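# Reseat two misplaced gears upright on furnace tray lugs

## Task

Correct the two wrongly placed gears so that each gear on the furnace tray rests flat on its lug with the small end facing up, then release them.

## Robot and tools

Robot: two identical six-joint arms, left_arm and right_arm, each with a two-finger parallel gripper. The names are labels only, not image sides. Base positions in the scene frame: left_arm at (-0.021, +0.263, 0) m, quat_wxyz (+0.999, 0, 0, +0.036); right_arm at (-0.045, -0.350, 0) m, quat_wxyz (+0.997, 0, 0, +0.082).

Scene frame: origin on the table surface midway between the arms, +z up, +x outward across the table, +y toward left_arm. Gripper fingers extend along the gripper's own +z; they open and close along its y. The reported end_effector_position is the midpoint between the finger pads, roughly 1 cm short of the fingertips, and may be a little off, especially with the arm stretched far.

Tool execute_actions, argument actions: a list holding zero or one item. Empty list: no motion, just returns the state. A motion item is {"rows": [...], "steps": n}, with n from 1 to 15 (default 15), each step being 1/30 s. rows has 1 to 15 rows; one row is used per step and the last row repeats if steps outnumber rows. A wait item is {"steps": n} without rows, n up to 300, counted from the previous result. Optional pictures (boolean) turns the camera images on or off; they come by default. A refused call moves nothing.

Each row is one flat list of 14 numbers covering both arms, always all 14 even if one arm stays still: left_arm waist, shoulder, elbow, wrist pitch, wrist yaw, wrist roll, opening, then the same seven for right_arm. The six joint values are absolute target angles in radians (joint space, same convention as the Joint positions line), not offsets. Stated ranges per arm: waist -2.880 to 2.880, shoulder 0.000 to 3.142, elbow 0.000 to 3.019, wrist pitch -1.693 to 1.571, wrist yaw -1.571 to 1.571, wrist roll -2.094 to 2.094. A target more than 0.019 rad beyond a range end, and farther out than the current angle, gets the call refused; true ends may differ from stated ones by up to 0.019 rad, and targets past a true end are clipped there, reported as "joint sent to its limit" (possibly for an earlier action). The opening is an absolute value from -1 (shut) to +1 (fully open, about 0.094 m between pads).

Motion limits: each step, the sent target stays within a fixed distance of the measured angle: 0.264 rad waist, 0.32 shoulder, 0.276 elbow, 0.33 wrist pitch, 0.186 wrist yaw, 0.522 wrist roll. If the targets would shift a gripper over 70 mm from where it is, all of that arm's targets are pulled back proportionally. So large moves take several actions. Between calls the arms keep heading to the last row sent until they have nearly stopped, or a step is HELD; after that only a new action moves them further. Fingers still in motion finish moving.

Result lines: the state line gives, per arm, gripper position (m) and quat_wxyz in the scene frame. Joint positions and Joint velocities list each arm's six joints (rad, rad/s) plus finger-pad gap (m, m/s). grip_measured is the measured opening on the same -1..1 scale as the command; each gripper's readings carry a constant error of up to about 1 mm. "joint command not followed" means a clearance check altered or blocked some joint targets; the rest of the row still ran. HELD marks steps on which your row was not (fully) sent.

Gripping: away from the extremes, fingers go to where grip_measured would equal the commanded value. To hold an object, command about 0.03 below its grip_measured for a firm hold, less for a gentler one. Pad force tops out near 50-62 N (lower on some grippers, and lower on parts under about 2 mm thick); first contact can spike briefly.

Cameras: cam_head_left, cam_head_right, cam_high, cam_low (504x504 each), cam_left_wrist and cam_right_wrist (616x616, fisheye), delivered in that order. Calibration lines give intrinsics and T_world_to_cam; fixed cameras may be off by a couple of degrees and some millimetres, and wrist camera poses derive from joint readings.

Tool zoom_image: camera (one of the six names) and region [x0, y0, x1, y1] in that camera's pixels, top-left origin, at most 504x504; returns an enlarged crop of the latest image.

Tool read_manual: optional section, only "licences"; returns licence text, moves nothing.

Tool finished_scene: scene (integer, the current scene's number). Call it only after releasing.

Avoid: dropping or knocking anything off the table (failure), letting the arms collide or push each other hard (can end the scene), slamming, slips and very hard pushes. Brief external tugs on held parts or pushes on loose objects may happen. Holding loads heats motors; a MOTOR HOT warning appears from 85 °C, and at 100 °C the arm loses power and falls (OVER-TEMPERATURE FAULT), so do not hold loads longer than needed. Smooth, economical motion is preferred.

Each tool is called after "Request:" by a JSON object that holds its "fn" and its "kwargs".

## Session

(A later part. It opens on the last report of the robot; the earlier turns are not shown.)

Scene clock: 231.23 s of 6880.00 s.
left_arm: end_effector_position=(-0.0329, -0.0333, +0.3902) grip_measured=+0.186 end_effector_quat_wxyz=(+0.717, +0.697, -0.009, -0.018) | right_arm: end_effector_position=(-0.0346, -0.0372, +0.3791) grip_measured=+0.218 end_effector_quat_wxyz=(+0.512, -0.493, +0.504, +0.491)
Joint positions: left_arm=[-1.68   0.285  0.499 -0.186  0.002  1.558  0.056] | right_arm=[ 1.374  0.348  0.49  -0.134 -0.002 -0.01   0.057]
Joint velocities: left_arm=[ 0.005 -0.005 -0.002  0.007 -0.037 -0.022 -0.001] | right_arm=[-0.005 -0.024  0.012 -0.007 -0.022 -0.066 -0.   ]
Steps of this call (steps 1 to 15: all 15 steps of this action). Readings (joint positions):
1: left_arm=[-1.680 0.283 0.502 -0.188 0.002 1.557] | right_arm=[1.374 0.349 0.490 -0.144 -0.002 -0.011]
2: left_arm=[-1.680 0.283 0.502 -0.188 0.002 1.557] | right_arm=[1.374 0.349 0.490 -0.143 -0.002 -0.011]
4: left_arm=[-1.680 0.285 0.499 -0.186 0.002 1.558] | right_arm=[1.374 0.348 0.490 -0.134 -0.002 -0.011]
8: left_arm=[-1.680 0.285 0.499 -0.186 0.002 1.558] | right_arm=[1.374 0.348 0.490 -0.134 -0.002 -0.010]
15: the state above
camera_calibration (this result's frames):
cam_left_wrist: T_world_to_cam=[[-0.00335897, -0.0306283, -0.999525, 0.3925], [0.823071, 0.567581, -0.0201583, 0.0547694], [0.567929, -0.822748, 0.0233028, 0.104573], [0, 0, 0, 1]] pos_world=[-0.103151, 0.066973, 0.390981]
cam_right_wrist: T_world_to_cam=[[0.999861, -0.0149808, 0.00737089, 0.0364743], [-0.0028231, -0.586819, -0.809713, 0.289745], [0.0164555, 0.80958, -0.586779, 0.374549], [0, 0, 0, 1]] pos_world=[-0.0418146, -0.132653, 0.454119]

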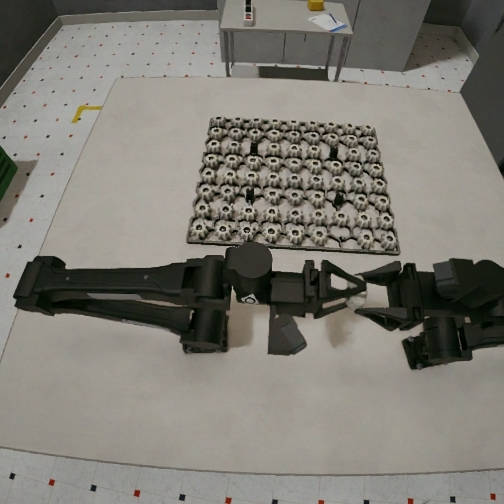

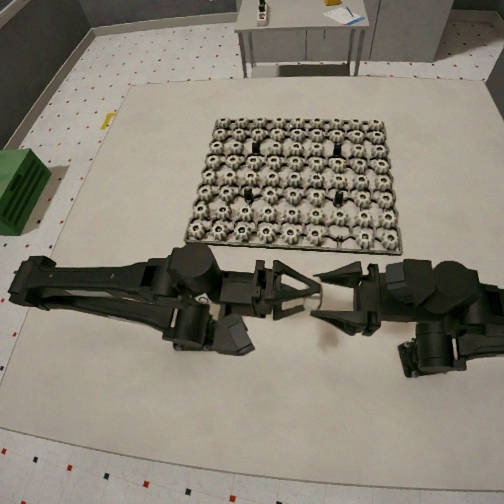

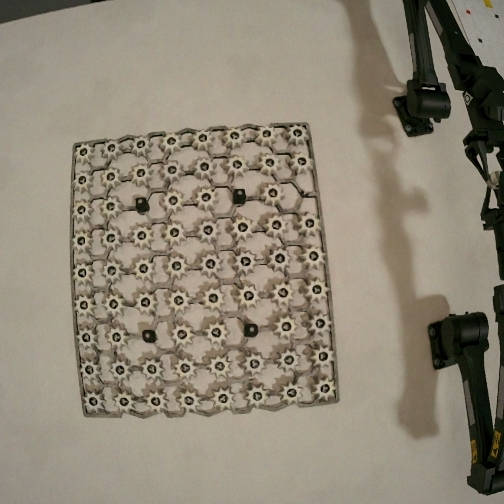

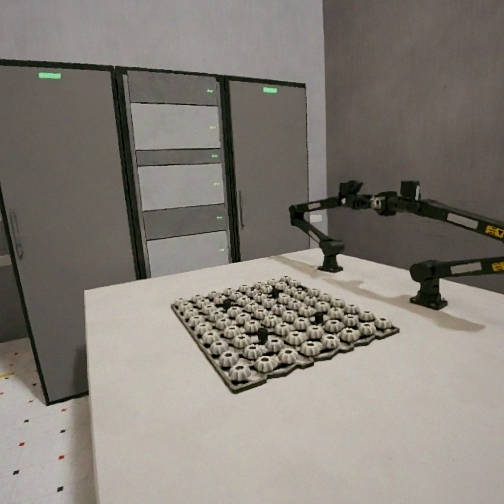

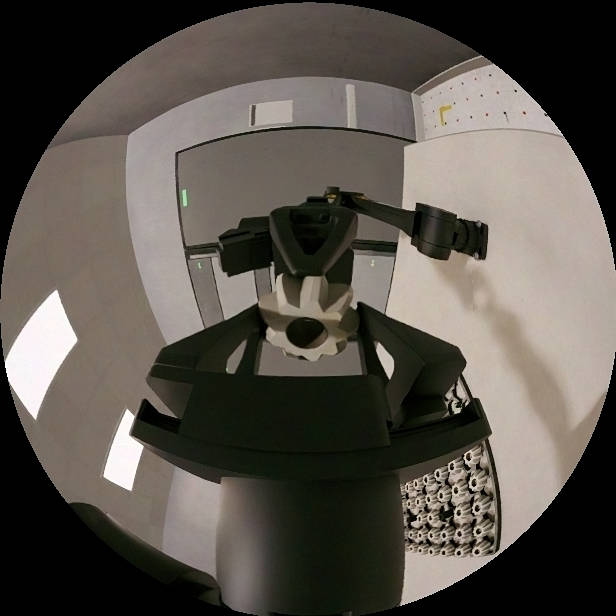

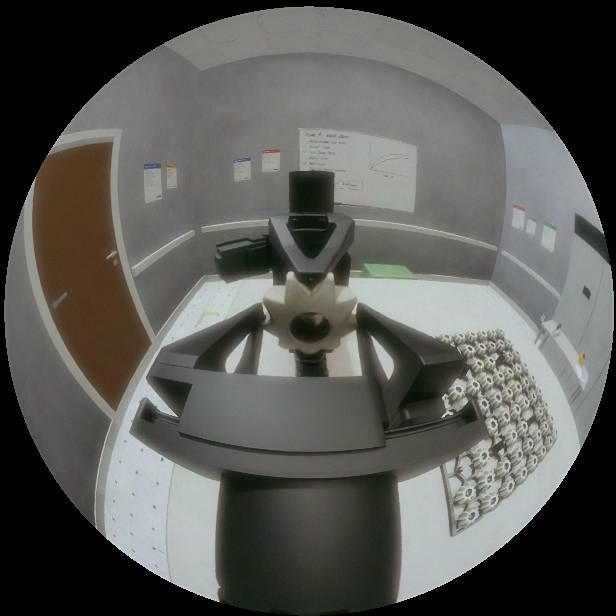

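Request:
{"fn": "execute_actions", "kwargs": {"actions": [{"rows":[[-1.68,0.285,0.5,-0.18,0,1.571,0.14,1.374,0.343,0.514,-0.10,0,0,0.8]],"steps":10}], "pictures": false}}

Request:
{"fn": "execute_actions", "kwargs": {"actions": [{"rows":[[-1.68,0.2,0.5,-0.26,0,1.571,0.14,1.374,0.03,0.514,-0.42,0,0,0.8]]}], "pictures": false}}

Request:
{"fn": "execute_actions", "kwargs": {"actions": [{"rows":[[-0.982,1.756,1.37,-1.15,0,-0.11,0.14,2.3,0.03,0.514,-0.42,0,0,0.8]]}], "pictures": false}}

Request:
{"fn": "execute_actions", "kwargs": {"actions": [{"steps":80}]}}

Scene clock: 251.00 s of 6880.00 s.
left_arm: end_effector_position=(-0.0329, -0.0340, +0.3846) grip_measured=+0.186 end_effector_quat_wxyz=(+0.713, +0.701, -0.009, -0.018) | right_arm: end_effector_position=(-0.0346, -0.0373, +0.3820) grip_measured=+0.798 end_effector_quat_wxyz=(+0.515, -0.490, +0.501, +0.494)
Joint positions: left_arm=[-1.68   0.285  0.492 -0.189  0.002  1.558  0.056] | right_arm=[ 1.374  0.348  0.49  -0.123 -0.002 -0.01   0.084]
Joint velocities: left_arm=[-0.005  0.005  0.017 -0.022 -0.007 -0.037  0.   ] | right_arm=[-0.015 -0.015 -0.007 -0.012 -0.081 -0.081 -0.   ]
Steps of this call (steps 1 to 15: the robot went on to your last target; steps 16 to 90: nothing new was sent; then 16.43 s passed at rest; steps 91 to 100: all 10 steps of this action). Readings (joint positions):
91: left_arm=[-1.680 0.285 0.499 -0.186 0.002 1.558] | right_arm=[1.374 0.348 0.490 -0.133 -0.002 -0.010]
92: left_arm=[-1.680 0.285 0.498 -0.186 0.002 1.558] | right_arm=[1.374 0.348 0.490 -0.130 -0.002 -0.010]
94: left_arm=[-1.680 0.285 0.495 -0.188 0.002 1.558] | right_arm=[1.374 0.348 0.490 -0.124 -0.002 -0.010]
98: left_arm=[-1.680 0.285 0.492 -0.189 0.002 1.558] | right_arm=[1.374 0.348 0.490 -0.123 -0.002 -0.010]
100: the state above

Scene clock: 251.50 s of 6880.00 s.
left_arm: end_effector_position=(-0.0322, -0.0157, +0.3810) grip_measured=+0.186 end_effector_quat_wxyz=(+0.709, +0.705, -0.009, -0.018) | right_arm: end_effector_position=(-0.0374, -0.1200, +0.3966) grip_measured=+0.798 end_effector_quat_wxyz=(+0.526, -0.479, +0.489, +0.505)
Joint positions: left_arm=[-1.68   0.209  0.484 -0.268  0.002  1.558  0.056] | right_arm=[ 1.374  0.023  0.496 -0.41  -0.002 -0.01   0.084]
Joint velocities: left_arm=[-0.015  0.015 -0.007 -0.007 -0.022  0.066 -0.   ] | right_arm=[ 0.005 -0.005  0.002  0.002  0.022  0.007 -0.   ]
Steps of this call (steps 1 to 15: all 15 steps of this action). Readings (joint positions):
1: left_arm=[-1.680 0.281 0.492 -0.202 0.002 1.558] | right_arm=[1.374 0.331 0.490 -0.163 -0.002 -0.010]
2: left_arm=[-1.680 0.269 0.491 -0.226 0.002 1.558] | right_arm=[1.374 0.288 0.490 -0.239 -0.002 -0.010]
4: left_arm=[-1.680 0.239 0.485 -0.258 0.002 1.558] | right_arm=[1.374 0.157 0.483 -0.352 -0.002 -0.010]
8: left_arm=[-1.680 0.210 0.484 -0.268 0.002 1.558] | right_arm=[1.374 0.008 0.494 -0.394 -0.002 -0.010]
15: the state above

Scene clock: 252.00 s of 6880.00 s.
left_arm: end_effector_position=(+0.2575, -0.0888, +0.2301) grip_measured=+0.188 end_effector_quat_wxyz=(+0.157, +0.642, +0.750, -0.029) | right_arm: end_effector_position=(-0.2285, -0.2106, +0.3966) grip_measured=+0.798 end_effector_quat_wxyz=(-0.236, +0.650, -0.215, -0.690)
Joint positions: left_arm=[-0.974  1.319  1.185 -1.118 -0.004  0.514  0.056] | right_arm=[ 2.328  0.023  0.496 -0.41  -0.002 -0.009  0.084]
Joint velocities: left_arm=[ 0.083  2.212  1.219 -0.139 -0.051 -1.853 -0.001] | right_arm=[-0.278 -0.015 -0.012 -0.012 -0.007 -0.037 -0.001]
Steps of this call (steps 1 to 15: all 15 steps of this action). Readings (joint positions):
1: left_arm=[-1.664 0.226 0.502 -0.319 0.011 1.499] | right_arm=[1.395 0.023 0.496 -0.410 0.004 -0.009]
2: left_arm=[-1.617 0.269 0.545 -0.418 0.017 1.420] | right_arm=[1.460 0.023 0.496 -0.410 0.005 -0.009]
4: left_arm=[-1.482 0.413 0.650 -0.601 0.014 1.265] | right_arm=[1.638 0.023 0.496 -0.410 0.004 -0.009]
8: left_arm=[-1.195 0.756 0.869 -0.928 0.007 0.977] | right_arm=[2.029 0.023 0.496 -0.410 0.001 -0.009]
15: the state above

Scene clock: 254.67 s of 6880.00 s.
left_arm: end_effector_position=(+0.2890, -0.1295, +0.0718) grip_measured=+0.189 end_effector_quat_wxyz=(-0.015, +0.392, +0.920, +0.009) | right_arm: end_effector_position=(-0.2250, -0.2061, +0.3966) grip_measured=+0.798 end_effector_quat_wxyz=(-0.244, +0.647, -0.223, -0.687)
Joint positions: left_arm=[-0.974  1.78   1.321 -1.147 -0.001 -0.095  0.056] | right_arm=[ 2.303  0.023  0.496 -0.41  -0.002 -0.009  0.084]
Joint velocities: left_arm=[-0.015  0.005 -0.022 -0.007 -0.051  0.007 -0.   ] | right_arm=[-0.015 -0.005 -0.007 -0.017 -0.007  0.037 -0.001]
Steps of this call (steps 1 to 45: the robot went on to your last target; steps 46 to 80: nothing new was sent). Readings (joint positions):
1: left_arm=[-0.972 1.392 1.224 -1.119 -0.004 0.451] | right_arm=[2.319 0.023 0.496 -0.410 -0.002 -0.009]
2: left_arm=[-0.972 1.462 1.255 -1.119 -0.004 0.391] | right_arm=[2.311 0.023 0.496 -0.410 -0.002 -0.009]
4: left_arm=[-0.973 1.593 1.298 -1.120 -0.003 0.267] | right_arm=[2.304 0.023 0.496 -0.410 -0.002 -0.009]
8: left_arm=[-0.973 1.800 1.321 -1.127 -0.002 0.054] | right_arm=[2.303 0.023 0.496 -0.410 -0.002 -0.009]
80: the state above
All arms were judged still, so your last target was given up. Only a new action makes them travel on or press farther. Fingers that are still opening or closing keep moving.
camera_calibration (this result's frames):
cam_left_wrist: T_world_to_cam=[[-0.72868, -0.684825, -0.00639984, 0.125933], [-0.536586, 0.565092, 0.626695, 0.184205], [-0.42556, 0.460094, -0.779238, 0.360916], [0, 0, 0, 1]] pos_world=[0.344198, -0.183906, 0.166605]
cam_right_wrist: T_world_to_cam=[[0.610645, 0.791867, 0.00763362, 0.302816], [0.431927, -0.324968, -0.841329, 0.368631], [-0.66374, 0.517051, -0.54047, 0.293032], [0, 0, 0, 1]] pos_world=[-0.149638, -0.271509, 0.466203]

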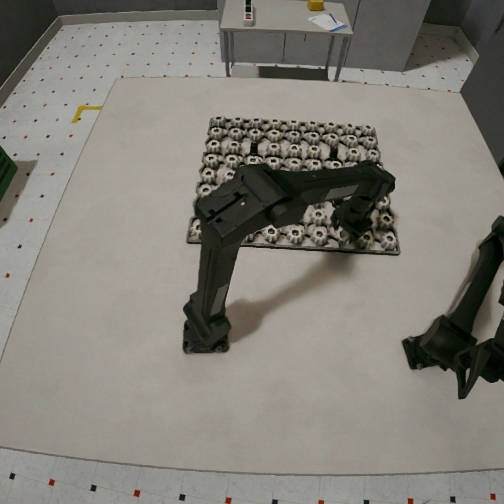

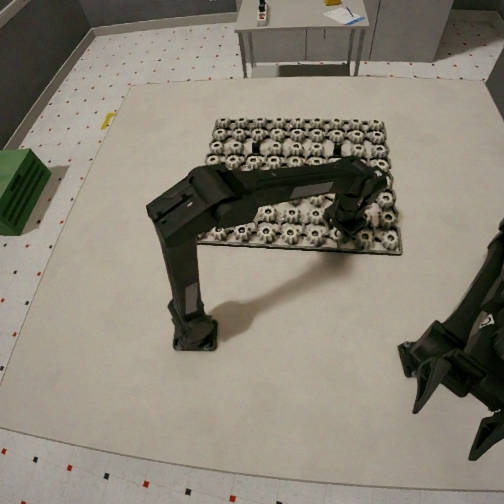

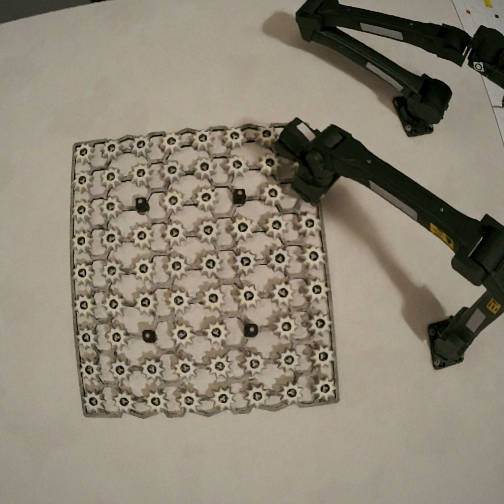

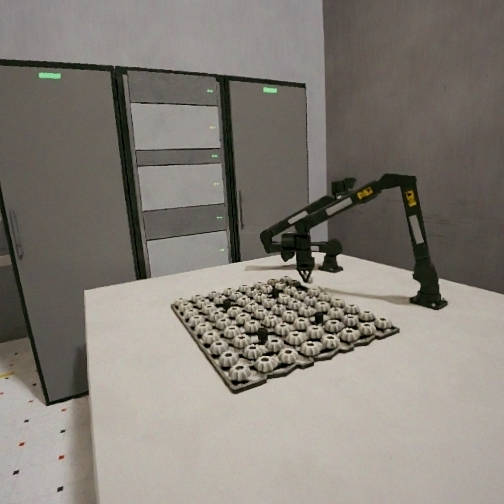

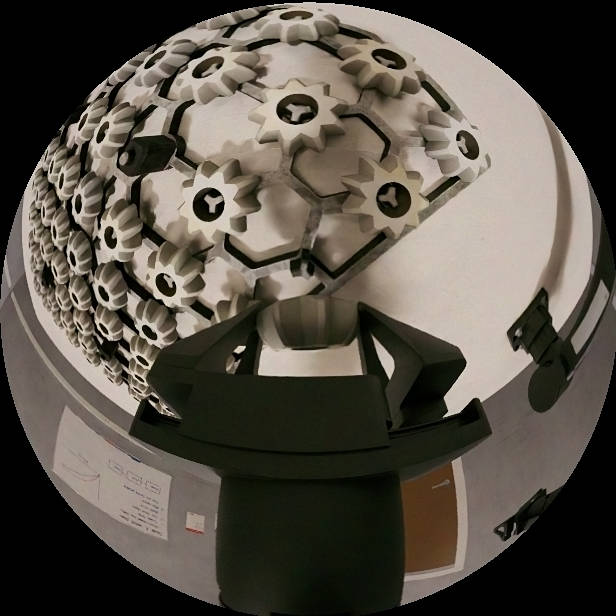

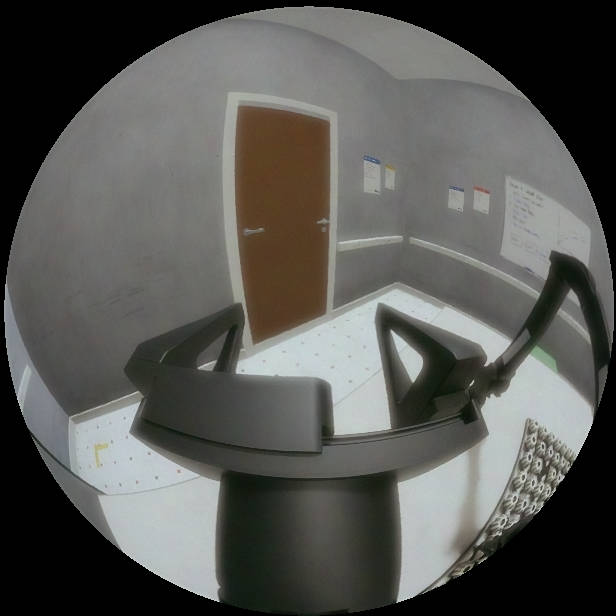

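Request:
{"fn": "execute_actions", "kwargs": {"actions": [{"rows":[[-0.974,1.47,0.97,-1.06,0,-0.11,0.14,2.3,0.03,0.514,-0.42,0,0,0.8]]}], "pictures": false}}

Request:
{"fn": "execute_actions", "kwargs": {"actions": [{"steps":20}], "pictures": false}}

Request:
{"fn": "execute_actions", "kwargs": {"actions": [{"rows":[[-0.974,1.571,0.95,-0.94,0,-0.11,0.14,2.3,0.03,0.514,-0.42,0,0,0.8]]}], "pictures": false}}

Request:
{"fn": "execute_actions", "kwargs": {"actions": [{"steps":20}], "pictures": false}}

Request:
{"fn": "execute_actions", "kwargs": {"actions": [{"rows":[[-0.974,1.571,0.95,-0.94,0,-0.11,0.6,2.3,0.03,0.514,-0.42,0,0,0.8]]}]}}

Scene clock: 277.33 s of 6880.00 s.
left_arm: end_effector_position=(+0.2104, -0.0303, +0.0762) grip_measured=+0.189 end_effector_quat_wxyz=(-0.010, +0.392, +0.920, +0.006) | right_arm: end_effector_position=(-0.2250, -0.2061, +0.3966) grip_measured=+0.798 end_effector_quat_wxyz=(-0.244, +0.647, -0.223, -0.687)
Joint positions: left_arm=[-0.974  1.466  0.939 -1.067 -0.001 -0.095  0.056] | right_arm=[ 2.303  0.023  0.496 -0.41  -0.002 -0.009  0.084]
Joint velocities: left_arm=[-0.005 -0.005 -0.002 -0.002 -0.11  -0.022  0.   ] | right_arm=[-0.005 -0.024 -0.002 -0.007 -0.022 -0.007 -0.001]
Steps of this call (steps 1 to 90: nothing new was sent; then 19.17 s passed at rest; steps 91 to 105: all 15 steps of this action). Readings (joint positions):
91: left_arm=[-0.974 1.767 1.298 -1.127 -0.001 -0.095] | right_arm=[2.303 0.023 0.496 -0.410 -0.002 -0.009]
92: left_arm=[-0.974 1.734 1.246 -1.090 -0.001 -0.095] | right_arm=[2.303 0.023 0.496 -0.410 -0.002 -0.009]
94: left_arm=[-0.974 1.640 1.113 -1.068 -0.001 -0.095] | right_arm=[2.303 0.023 0.496 -0.410 -0.002 -0.009]
98: left_arm=[-0.974 1.481 0.941 -1.081 -0.001 -0.095] | right_arm=[2.303 0.023 0.496 -0.410 -0.002 -0.009]
105: the state above

Scene clock: 278.00 s of 6880.00 s.
left_arm: end_effector_position=(+0.2104, -0.0303, +0.0762) grip_measured=+0.189 end_effector_quat_wxyz=(-0.010, +0.392, +0.920, +0.006) | right_arm: end_effector_position=(-0.2250, -0.2061, +0.3966) grip_measured=+0.798 end_effector_quat_wxyz=(-0.244, +0.647, -0.223, -0.687)
Joint positions: left_arm=[-0.974  1.466  0.939 -1.067 -0.001 -0.095  0.056] | right_arm=[ 2.303  0.023  0.496 -0.41  -0.002 -0.009  0.084]
Joint velocities: left_arm=[ 0.005 -0.005 -0.022 -0.012  0.022 -0.037 -0.001] | right_arm=[-0.015 -0.005  0.002 -0.007 -0.022  0.066 -0.001]
Steps of this call (steps 1 to 15: the robot went on to your last target; steps 16 to 20: nothing new was sent). Readings (joint positions):
1: left_arm=[-0.974 1.466 0.939 -1.067 -0.001 -0.095] | right_arm=[2.303 0.023 0.496 -0.410 -0.002 -0.009]
2: left_arm=[-0.974 1.466 0.939 -1.067 -0.001 -0.095] | right_arm=[2.303 0.023 0.496 -0.410 -0.002 -0.009]
4: left_arm=[-0.974 1.466 0.939 -1.067 -0.001 -0.095] | right_arm=[2.303 0.023 0.496 -0.410 -0.002 -0.009]
8: left_arm=[-0.974 1.466 0.939 -1.067 -0.001 -0.095] | right_arm=[2.303 0.023 0.496 -0.410 -0.002 -0.009]
20: the state above
All arms were judged still, so your last target was given up. Only a new action makes them travel on or press farther. Fingers that are still opening or closing keep moving.

Scene clock: 278.50 s of 6880.00 s.
left_arm: end_effector_position=(+0.2223, -0.0453, +0.0287) grip_measured=+0.189 end_effector_quat_wxyz=(-0.014, +0.392, +0.920, +0.008) | right_arm: end_effector_position=(-0.2250, -0.2061, +0.3966) grip_measured=+0.798 end_effector_quat_wxyz=(-0.244, +0.647, -0.223, -0.687)
Joint positions: left_arm=[-0.974  1.594  0.938 -0.947 -0.001 -0.095  0.056] | right_arm=[ 2.303  0.023  0.496 -0.41  -0.002 -0.009  0.084]
Joint velocities: left_arm=[-0.015 -0.015 -0.007  0.017  0.007 -0.022 -0.   ] | right_arm=[-0.005  0.015  0.002 -0.002 -0.066  0.066 -0.   ]
Steps of this call (steps 1 to 15: all 15 steps of this action). Readings (joint positions):
1: left_arm=[-0.974 1.472 0.938 -1.052 -0.001 -0.095] | right_arm=[2.303 0.023 0.496 -0.410 -0.002 -0.009]
2: left_arm=[-0.974 1.484 0.938 -1.020 -0.001 -0.095] | right_arm=[2.303 0.023 0.496 -0.410 -0.002 -0.009]
4: left_arm=[-0.974 1.523 0.938 -0.965 -0.001 -0.095] | right_arm=[2.303 0.023 0.496 -0.410 -0.002 -0.009]
8: left_arm=[-0.974 1.588 0.938 -0.949 -0.001 -0.095] | right_arm=[2.303 0.023 0.496 -0.410 -0.002 -0.009]
15: the state above

Scene clock: 279.17 s of 6880.00 s.
left_arm: end_effector_position=(+0.2223, -0.0453, +0.0287) grip_measured=+0.189 end_effector_quat_wxyz=(-0.014, +0.392, +0.920, +0.008) | right_arm: end_effector_position=(-0.2250, -0.2061, +0.3966) grip_measured=+0.798 end_effector_quat_wxyz=(-0.244, +0.647, -0.223, -0.687)
Joint positions: left_arm=[-0.974  1.594  0.938 -0.947 -0.001 -0.095  0.056] | right_arm=[ 2.303  0.023  0.496 -0.41  -0.002 -0.009  0.084]
Joint velocities: left_arm=[-0.015 -0.005 -0.002 -0.002 -0.095 -0.022 -0.001] | right_arm=[-0.015 -0.015  0.007  0.012  0.022  0.007 -0.001]
Steps of this call (steps 1 to 15: the robot went on to your last target; steps 16 to 20: nothing new was sent). Readings (joint positions):
1: left_arm=[-0.974 1.594 0.938 -0.947 -0.001 -0.095] | right_arm=[2.303 0.023 0.496 -0.410 -0.002 -0.009]
2: left_arm=[-0.974 1.594 0.938 -0.947 -0.001 -0.095] | right_arm=[2.303 0.023 0.496 -0.410 -0.002 -0.009]
4: left_arm=[-0.974 1.594 0.938 -0.947 -0.001 -0.095] | right_arm=[2.303 0.023 0.496 -0.410 -0.002 -0.009]
8: left_arm=[-0.974 1.594 0.938 -0.947 -0.001 -0.095] | right_arm=[2.303 0.023 0.496 -0.410 -0.002 -0.009]
20: the state above
All arms were judged still, so your last target was given up. Only a new action makes them travel on or press farther. Fingers that are still opening or closing keep moving.

Scene clock: 279.67 s of 6880.00 s.
left_arm: end_effector_position=(+0.2226, -0.0457, +0.0305) grip_measured=+0.598 end_effector_quat_wxyz=(-0.012, +0.392, +0.920, +0.007) | right_arm: end_effector_position=(-0.2250, -0.2061, +0.3966) grip_measured=+0.798 end_effector_quat_wxyz=(-0.244, +0.647, -0.223, -0.687)
Joint positions: left_arm=[-0.974  1.589  0.938 -0.947 -0.001 -0.096  0.075] | right_arm=[ 2.303  0.023  0.496 -0.41  -0.002 -0.009  0.084]
Joint velocities: left_arm=[-0.015 -0.005  0.002  0.002 -0.037  0.022 -0.001] | right_arm=[-0.005  0.015  0.007 -0.002 -0.037 -0.037 -0.001]
Steps of this call (steps 1 to 15: all 15 steps of this action). Readings (joint positions):
1: left_arm=[-0.974 1.594 0.938 -0.947 -0.001 -0.095] | right_arm=[2.303 0.023 0.496 -0.410 -0.002 -0.009]
2: left_arm=[-0.974 1.594 0.938 -0.947 -0.001 -0.096] | right_arm=[2.303 0.023 0.496 -0.410 -0.002 -0.009]
4: left_arm=[-0.974 1.592 0.938 -0.947 -0.001 -0.096] | right_arm=[2.303 0.023 0.496 -0.410 -0.002 -0.009]
8: left_arm=[-0.974 1.590 0.938 -0.947 -0.001 -0.096] | right_arm=[2.303 0.023 0.496 -0.410 -0.002 -0.009]
15: the state above
camera_calibration (this result's frames):
cam_left_wrist: T_world_to_cam=[[-0.728388, -0.685141, -0.0057303, 0.134639], [-0.539908, 0.568799, 0.620457, 0.128247], [-0.421841, 0.455027, -0.78422, 0.261038], [0, 0, 0, 1]] pos_world=[0.277427, -0.0994795, 0.125911]
cam_right_wrist: T_world_to_cam=[[0.610645, 0.791867, 0.00763362, 0.302816], [0.431927, -0.324968, -0.841329, 0.368631], [-0.66374, 0.517051, -0.54047, 0.293032], [0, 0, 0, 1]] pos_world=[-0.149638, -0.271509, 0.466203]

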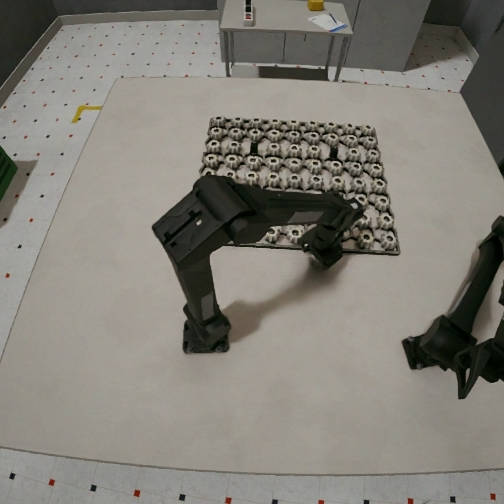

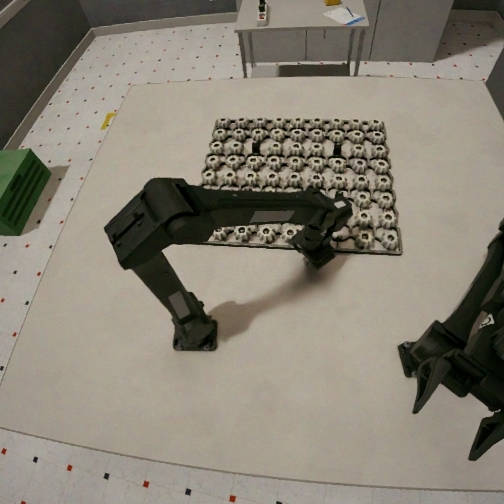

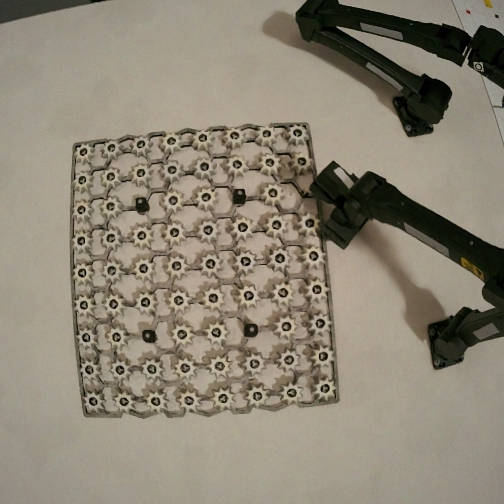

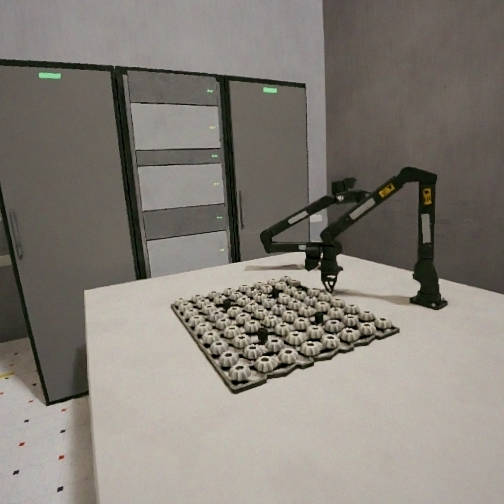

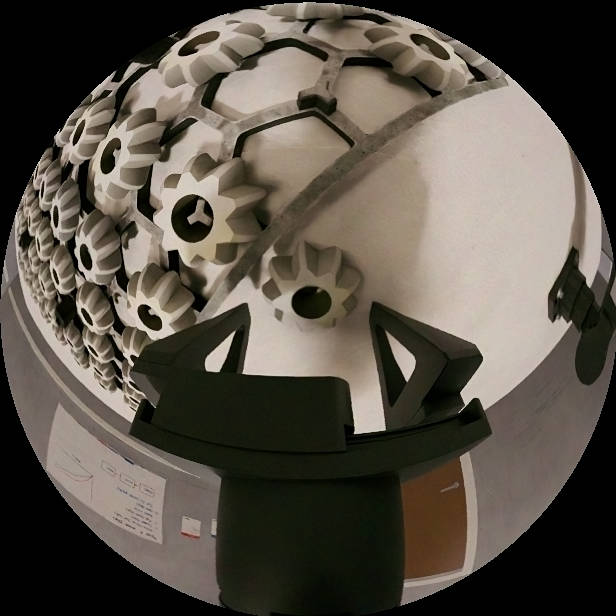

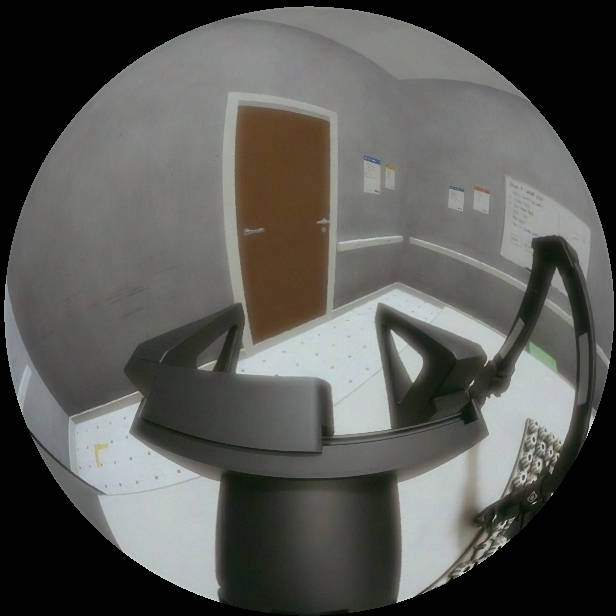

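Request:
{"fn": "execute_actions", "kwargs": {"actions": [{"rows":[[-0.974,1.64,0.95,-0.892,0,-0.11,0.45,2.3,0.03,0.514,-0.42,0,0,0.8]]}], "pictures": false}}

Request:
{"fn": "execute_actions", "kwargs": {"actions": [{"rows":[[-0.974,1.64,0.95,-0.892,0,-0.11,0.05,2.3,0.03,0.514,-0.42,0,0,0.8]]}]}}

Scene clock: 291.73 s of 6880.00 s.
left_arm: end_effector_position=(+0.2270, -0.0512, +0.0159) grip_measured=+0.452 end_effector_quat_wxyz=(-0.009, +0.392, +0.920, +0.005) | right_arm: end_effector_position=(-0.2250, -0.2061, +0.3966) grip_measured=+0.798 end_effector_quat_wxyz=(-0.244, +0.647, -0.223, -0.687)
Joint positions: left_arm=[-0.974  1.628  0.938 -0.902 -0.001 -0.096  0.068] | right_arm=[ 2.303  0.023  0.496 -0.41  -0.002 -0.009  0.084]
Joint velocities: left_arm=[-0.005 -0.015 -0.002 -0.007 -0.066  0.007  0.   ] | right_arm=[-0.005  0.005 -0.002 -0.022 -0.022  0.007  0.   ]
Steps of this call (steps 1 to 15: the robot went on to your last target; steps 16 to 90: nothing new was sent; then 8.57 s passed at rest; steps 91 to 105: all 15 steps of this action). Readings (joint positions):
91: left_arm=[-0.974 1.591 0.938 -0.940 -0.001 -0.096] | right_arm=[2.303 0.023 0.496 -0.410 -0.002 -0.009]
92: left_arm=[-0.974 1.595 0.938 -0.927 -0.001 -0.096] | right_arm=[2.303 0.023 0.496 -0.410 -0.002 -0.009]
94: left_arm=[-0.974 1.607 0.938 -0.908 -0.001 -0.096] | right_arm=[2.303 0.023 0.496 -0.410 -0.002 -0.009]
98: left_arm=[-0.974 1.626 0.938 -0.903 -0.001 -0.096] | right_arm=[2.303 0.023 0.496 -0.410 -0.002 -0.009]
105: the state above

Scene clock: 292.23 s of 6880.00 s.
left_arm: end_effector_position=(+0.2272, -0.0515, +0.0159) grip_measured=+0.189 end_effector_quat_wxyz=(-0.008, +0.392, +0.920, +0.005) | right_arm: end_effector_position=(-0.2250, -0.2061, +0.3966) grip_measured=+0.798 end_effector_quat_wxyz=(-0.244, +0.647, -0.223, -0.687)
Joint positions: left_arm=[-0.974  1.628  0.938 -0.9   -0.001 -0.096  0.056] | right_arm=[ 2.303  0.023  0.496 -0.41  -0.002 -0.009  0.084]
Joint velocities: left_arm=[-0.005  0.005  0.002  0.002  0.007 -0.051 -0.   ] | right_arm=[-0.005 -0.034 -0.007 -0.007 -0.007  0.066  0.001]
Steps of this call (steps 1 to 15: all 15 steps of this action). Readings (joint positions):
1: left_arm=[-0.974 1.628 0.938 -0.902 -0.001 -0.096] | right_arm=[2.303 0.023 0.496 -0.410 -0.002 -0.009]
2: left_arm=[-0.974 1.628 0.938 -0.902 -0.001 -0.096] | right_arm=[2.303 0.023 0.496 -0.410 -0.002 -0.009]
4: left_arm=[-0.974 1.628 0.938 -0.901 -0.001 -0.096] | right_arm=[2.303 0.023 0.496 -0.410 -0.002 -0.009]
8: left_arm=[-0.974 1.628 0.938 -0.900 -0.001 -0.096] | right_arm=[2.303 0.023 0.496 -0.410 -0.002 -0.009]
15: the state above
camera_calibration (this result's frames):
cam_left_wrist: T_world_to_cam=[[-0.728099, -0.685454, -0.00502161, 0.133835], [-0.543344, 0.572651, 0.613879, 0.144128], [-0.41791, 0.449693, -0.789384, 0.253045], [0, 0, 0, 1]] pos_world=[0.281507, -0.10459, 0.111945]
cam_right_wrist: T_world_to_cam=[[0.610645, 0.791867, 0.00763362, 0.302816], [0.431927, -0.324968, -0.841329, 0.368631], [-0.66374, 0.517051, -0.54047, 0.293032], [0, 0, 0, 1]] pos_world=[-0.149638, -0.271509, 0.466203]

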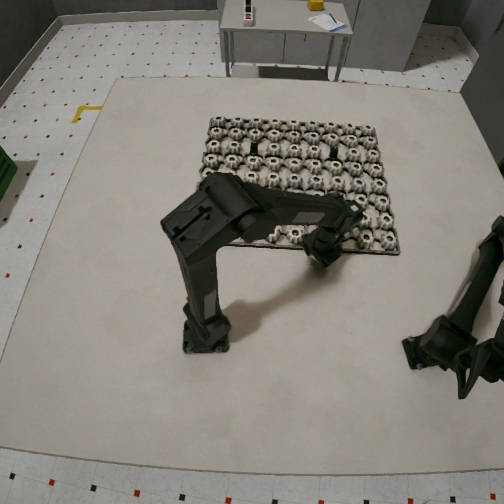

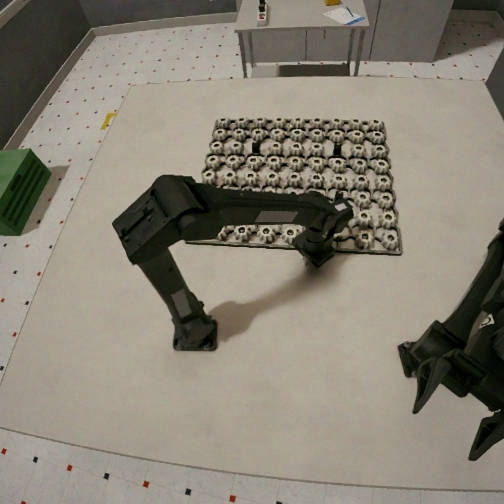

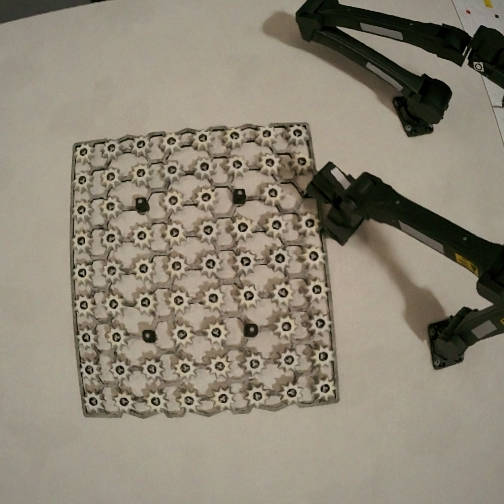

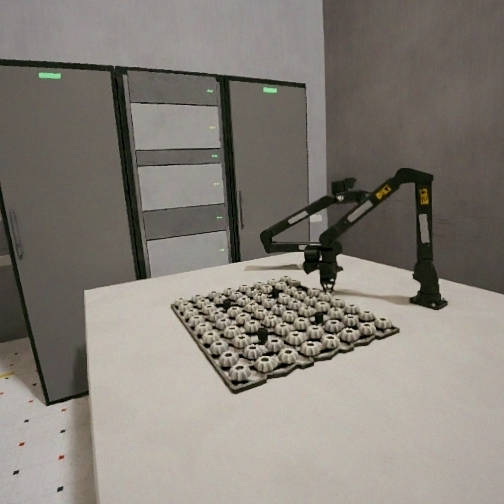

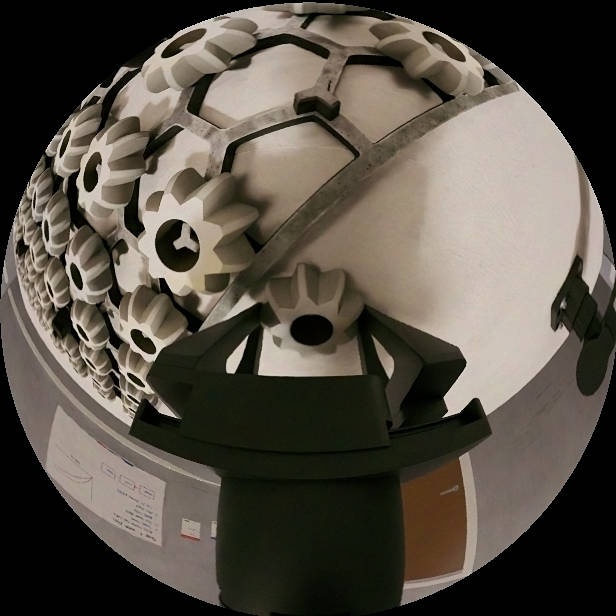

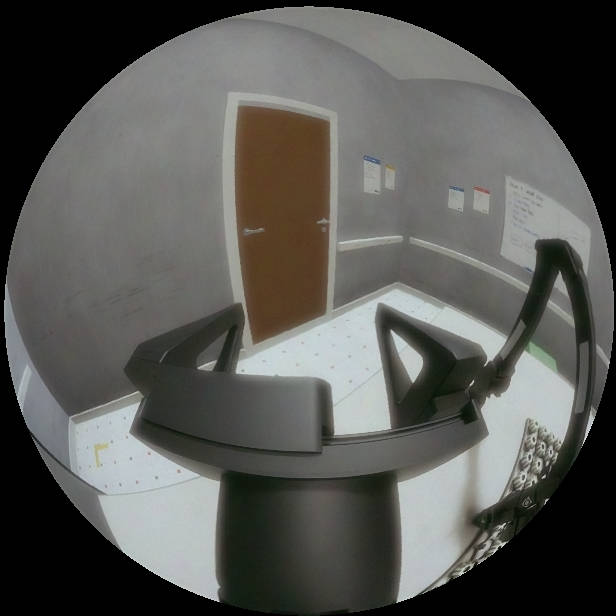

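Request:
{"fn": "execute_actions", "kwargs": {"actions": [{"rows":[[-0.974,1.46,0.97,-1.07,0,-0.11,0.1,2.3,0.03,0.514,-0.42,0,0,0.8]]}], "pictures": false}}

Request:
{"fn": "execute_actions", "kwargs": {"actions": [{"rows":[[-0.955,1.75,1.34,-1.10,0,-0.10,0.1,2.3,0.03,0.514,-0.42,0,0,0.8]]}], "pictures": false}}

Request:
{"fn": "execute_actions", "kwargs": {"actions": [{"steps":40}]}}

Scene clock: 317.30 s of 6880.00 s.
left_arm: end_effector_position=(+0.2115, -0.0316, +0.0802) grip_measured=+0.189 end_effector_quat_wxyz=(-0.003, +0.392, +0.920, +0.002) | right_arm: end_effector_position=(-0.2250, -0.2061, +0.3966) grip_measured=+0.798 end_effector_quat_wxyz=(-0.244, +0.647, -0.223, -0.687)
Joint positions: left_arm=[-0.974  1.454  0.938 -1.062 -0.001 -0.096  0.056] | right_arm=[ 2.303  0.023  0.496 -0.41  -0.002 -0.009  0.084]
Joint velocities: left_arm=[-0.015  0.024  0.007 -0.012  0.037  0.037  0.   ] | right_arm=[-0.005 -0.005 -0.002 -0.017 -0.022  0.007  0.   ]
Steps of this call (steps 1 to 15: the robot went on to your last target; steps 16 to 90: nothing new was sent; then 21.57 s passed at rest; steps 91 to 105: all 15 steps of this action). Readings (joint positions):
91: left_arm=[-0.974 1.621 0.939 -0.921 -0.001 -0.096] | right_arm=[2.303 0.023 0.496 -0.410 -0.002 -0.009]
92: left_arm=[-0.974 1.607 0.939 -0.963 -0.001 -0.096] | right_arm=[2.303 0.023 0.496 -0.410 -0.002 -0.009]
94: left_arm=[-0.974 1.558 0.938 -1.035 -0.001 -0.096] | right_arm=[2.303 0.023 0.496 -0.410 -0.002 -0.009]
98: left_arm=[-0.974 1.464 0.938 -1.059 -0.001 -0.096] | right_arm=[2.303 0.023 0.496 -0.410 -0.002 -0.009]
105: the state above

Scene clock: 317.80 s of 6880.00 s.
left_arm: end_effector_position=(+0.2913, -0.1240, +0.0601) grip_measured=+0.189 end_effector_quat_wxyz=(-0.009, +0.385, +0.923, +0.004) | right_arm: end_effector_position=(-0.2250, -0.2061, +0.3966) grip_measured=+0.798 end_effector_quat_wxyz=(-0.244, +0.647, -0.223, -0.687)
Joint positions: left_arm=[-0.963  1.778  1.284 -1.096  0.002 -0.099  0.056] | right_arm=[ 2.303  0.023  0.496 -0.41  -0.002 -0.009  0.084]
Joint velocities: left_arm=[ 0.015 -0.015  0.007 -0.002  0.037 -0.007 -0.   ] | right_arm=[-0.005 -0.005  0.007 -0.002 -0.022 -0.022 -0.   ]
Steps of this call (steps 1 to 15: all 15 steps of this action). Readings (joint positions):
1: left_arm=[-0.974 1.469 0.949 -1.072 -0.001 -0.096] | right_arm=[2.303 0.023 0.496 -0.410 -0.002 -0.009]
2: left_arm=[-0.974 1.500 0.978 -1.090 -0.001 -0.096] | right_arm=[2.303 0.023 0.496 -0.410 -0.002 -0.009]
4: left_arm=[-0.972 1.596 1.060 -1.098 -0.001 -0.096] | right_arm=[2.303 0.023 0.496 -0.410 -0.002 -0.009]
8: left_arm=[-0.970 1.753 1.227 -1.101 0.007 -0.099] | right_arm=[2.303 0.023 0.496 -0.410 -0.002 -0.009]
15: the state above

Scene clock: 319.13 s of 6880.00 s.
left_arm: end_effector_position=(+0.2914, -0.1239, +0.0601) grip_measured=+0.189 end_effector_quat_wxyz=(-0.009, +0.385, +0.923, +0.004) | right_arm: end_effector_position=(-0.2250, -0.2061, +0.3966) grip_measured=+0.798 end_effector_quat_wxyz=(-0.244, +0.647, -0.223, -0.687)
Joint positions: left_arm=[-0.963  1.778  1.284 -1.096  0.002 -0.099  0.056] | right_arm=[ 2.303  0.023  0.496 -0.41  -0.002 -0.009  0.084]
Joint velocities: left_arm=[-0.005  0.005 -0.007 -0.002 -0.037 -0.007  0.001] | right_arm=[-0.005 -0.015 -0.017 -0.002  0.051  0.051 -0.   ]
Steps of this call (steps 1 to 15: the robot went on to your last target; steps 16 to 40: nothing new was sent). Readings (joint positions):
1: left_arm=[-0.963 1.778 1.284 -1.096 0.002 -0.099] | right_arm=[2.303 0.023 0.496 -0.410 -0.002 -0.009]
2: left_arm=[-0.963 1.778 1.284 -1.096 0.002 -0.099] | right_arm=[2.303 0.023 0.496 -0.410 -0.002 -0.009]
4: left_arm=[-0.963 1.778 1.284 -1.096 0.002 -0.099] | right_arm=[2.303 0.023 0.496 -0.410 -0.002 -0.009]
8: left_arm=[-0.963 1.778 1.284 -1.096 0.002 -0.099] | right_arm=[2.303 0.023 0.496 -0.410 -0.002 -0.009]
40: the state above
All arms were judged still, so your last target was given up. Only a new action makes them travel on or press farther. Fingers that are still opening or closing keep moving.
camera_calibration (this result's frames):
cam_left_wrist: T_world_to_cam=[[-0.718059, -0.695978, -0.00244713, 0.126798], [-0.550222, 0.565518, 0.614366, 0.194449], [-0.426201, 0.442497, -0.789017, 0.348795], [0, 0, 0, 1]] pos_world=[0.346695, -0.176057, 0.156053]
cam_right_wrist: T_world_to_cam=[[0.610645, 0.791867, 0.00763362, 0.302816], [0.431927, -0.324968, -0.841329, 0.368631], [-0.66374, 0.517051, -0.54047, 0.293032], [0, 0, 0, 1]] pos_world=[-0.149638, -0.271509, 0.466203]

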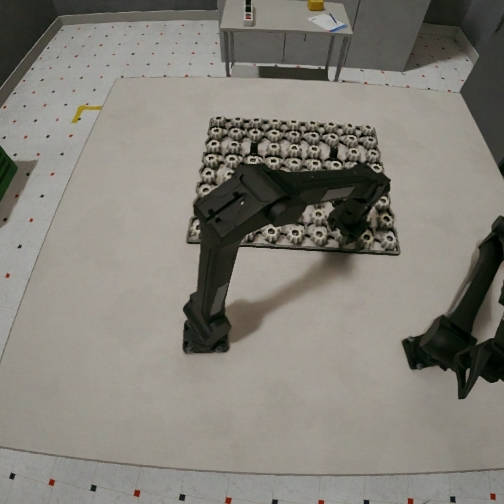

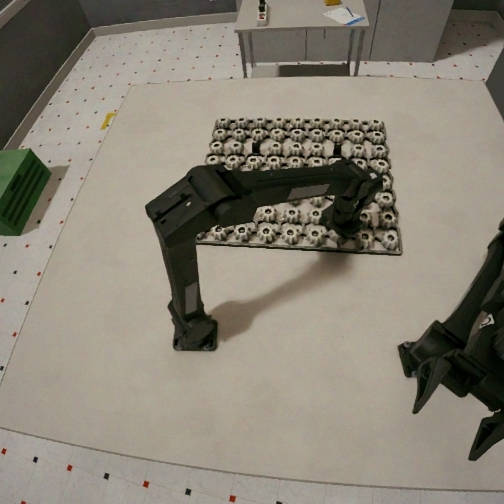

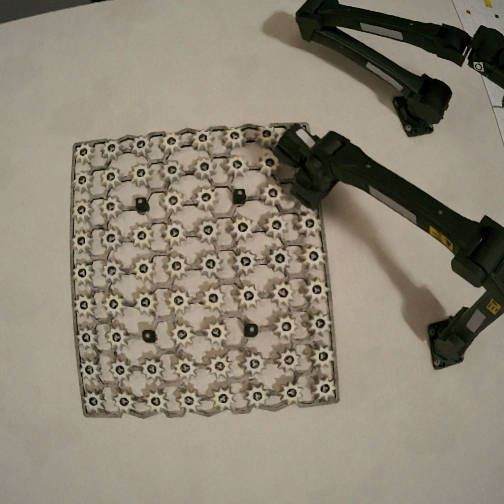

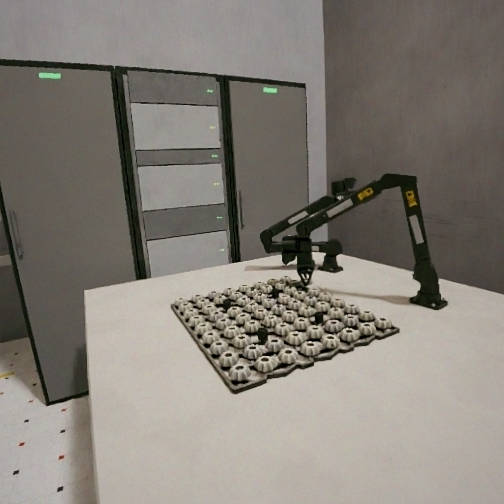

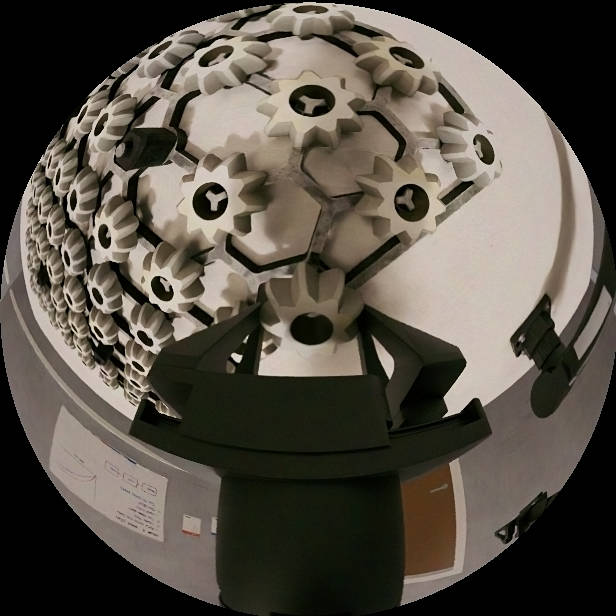

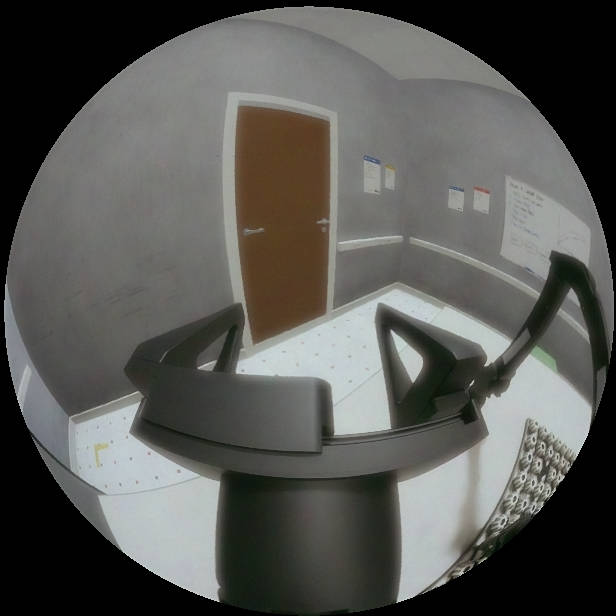

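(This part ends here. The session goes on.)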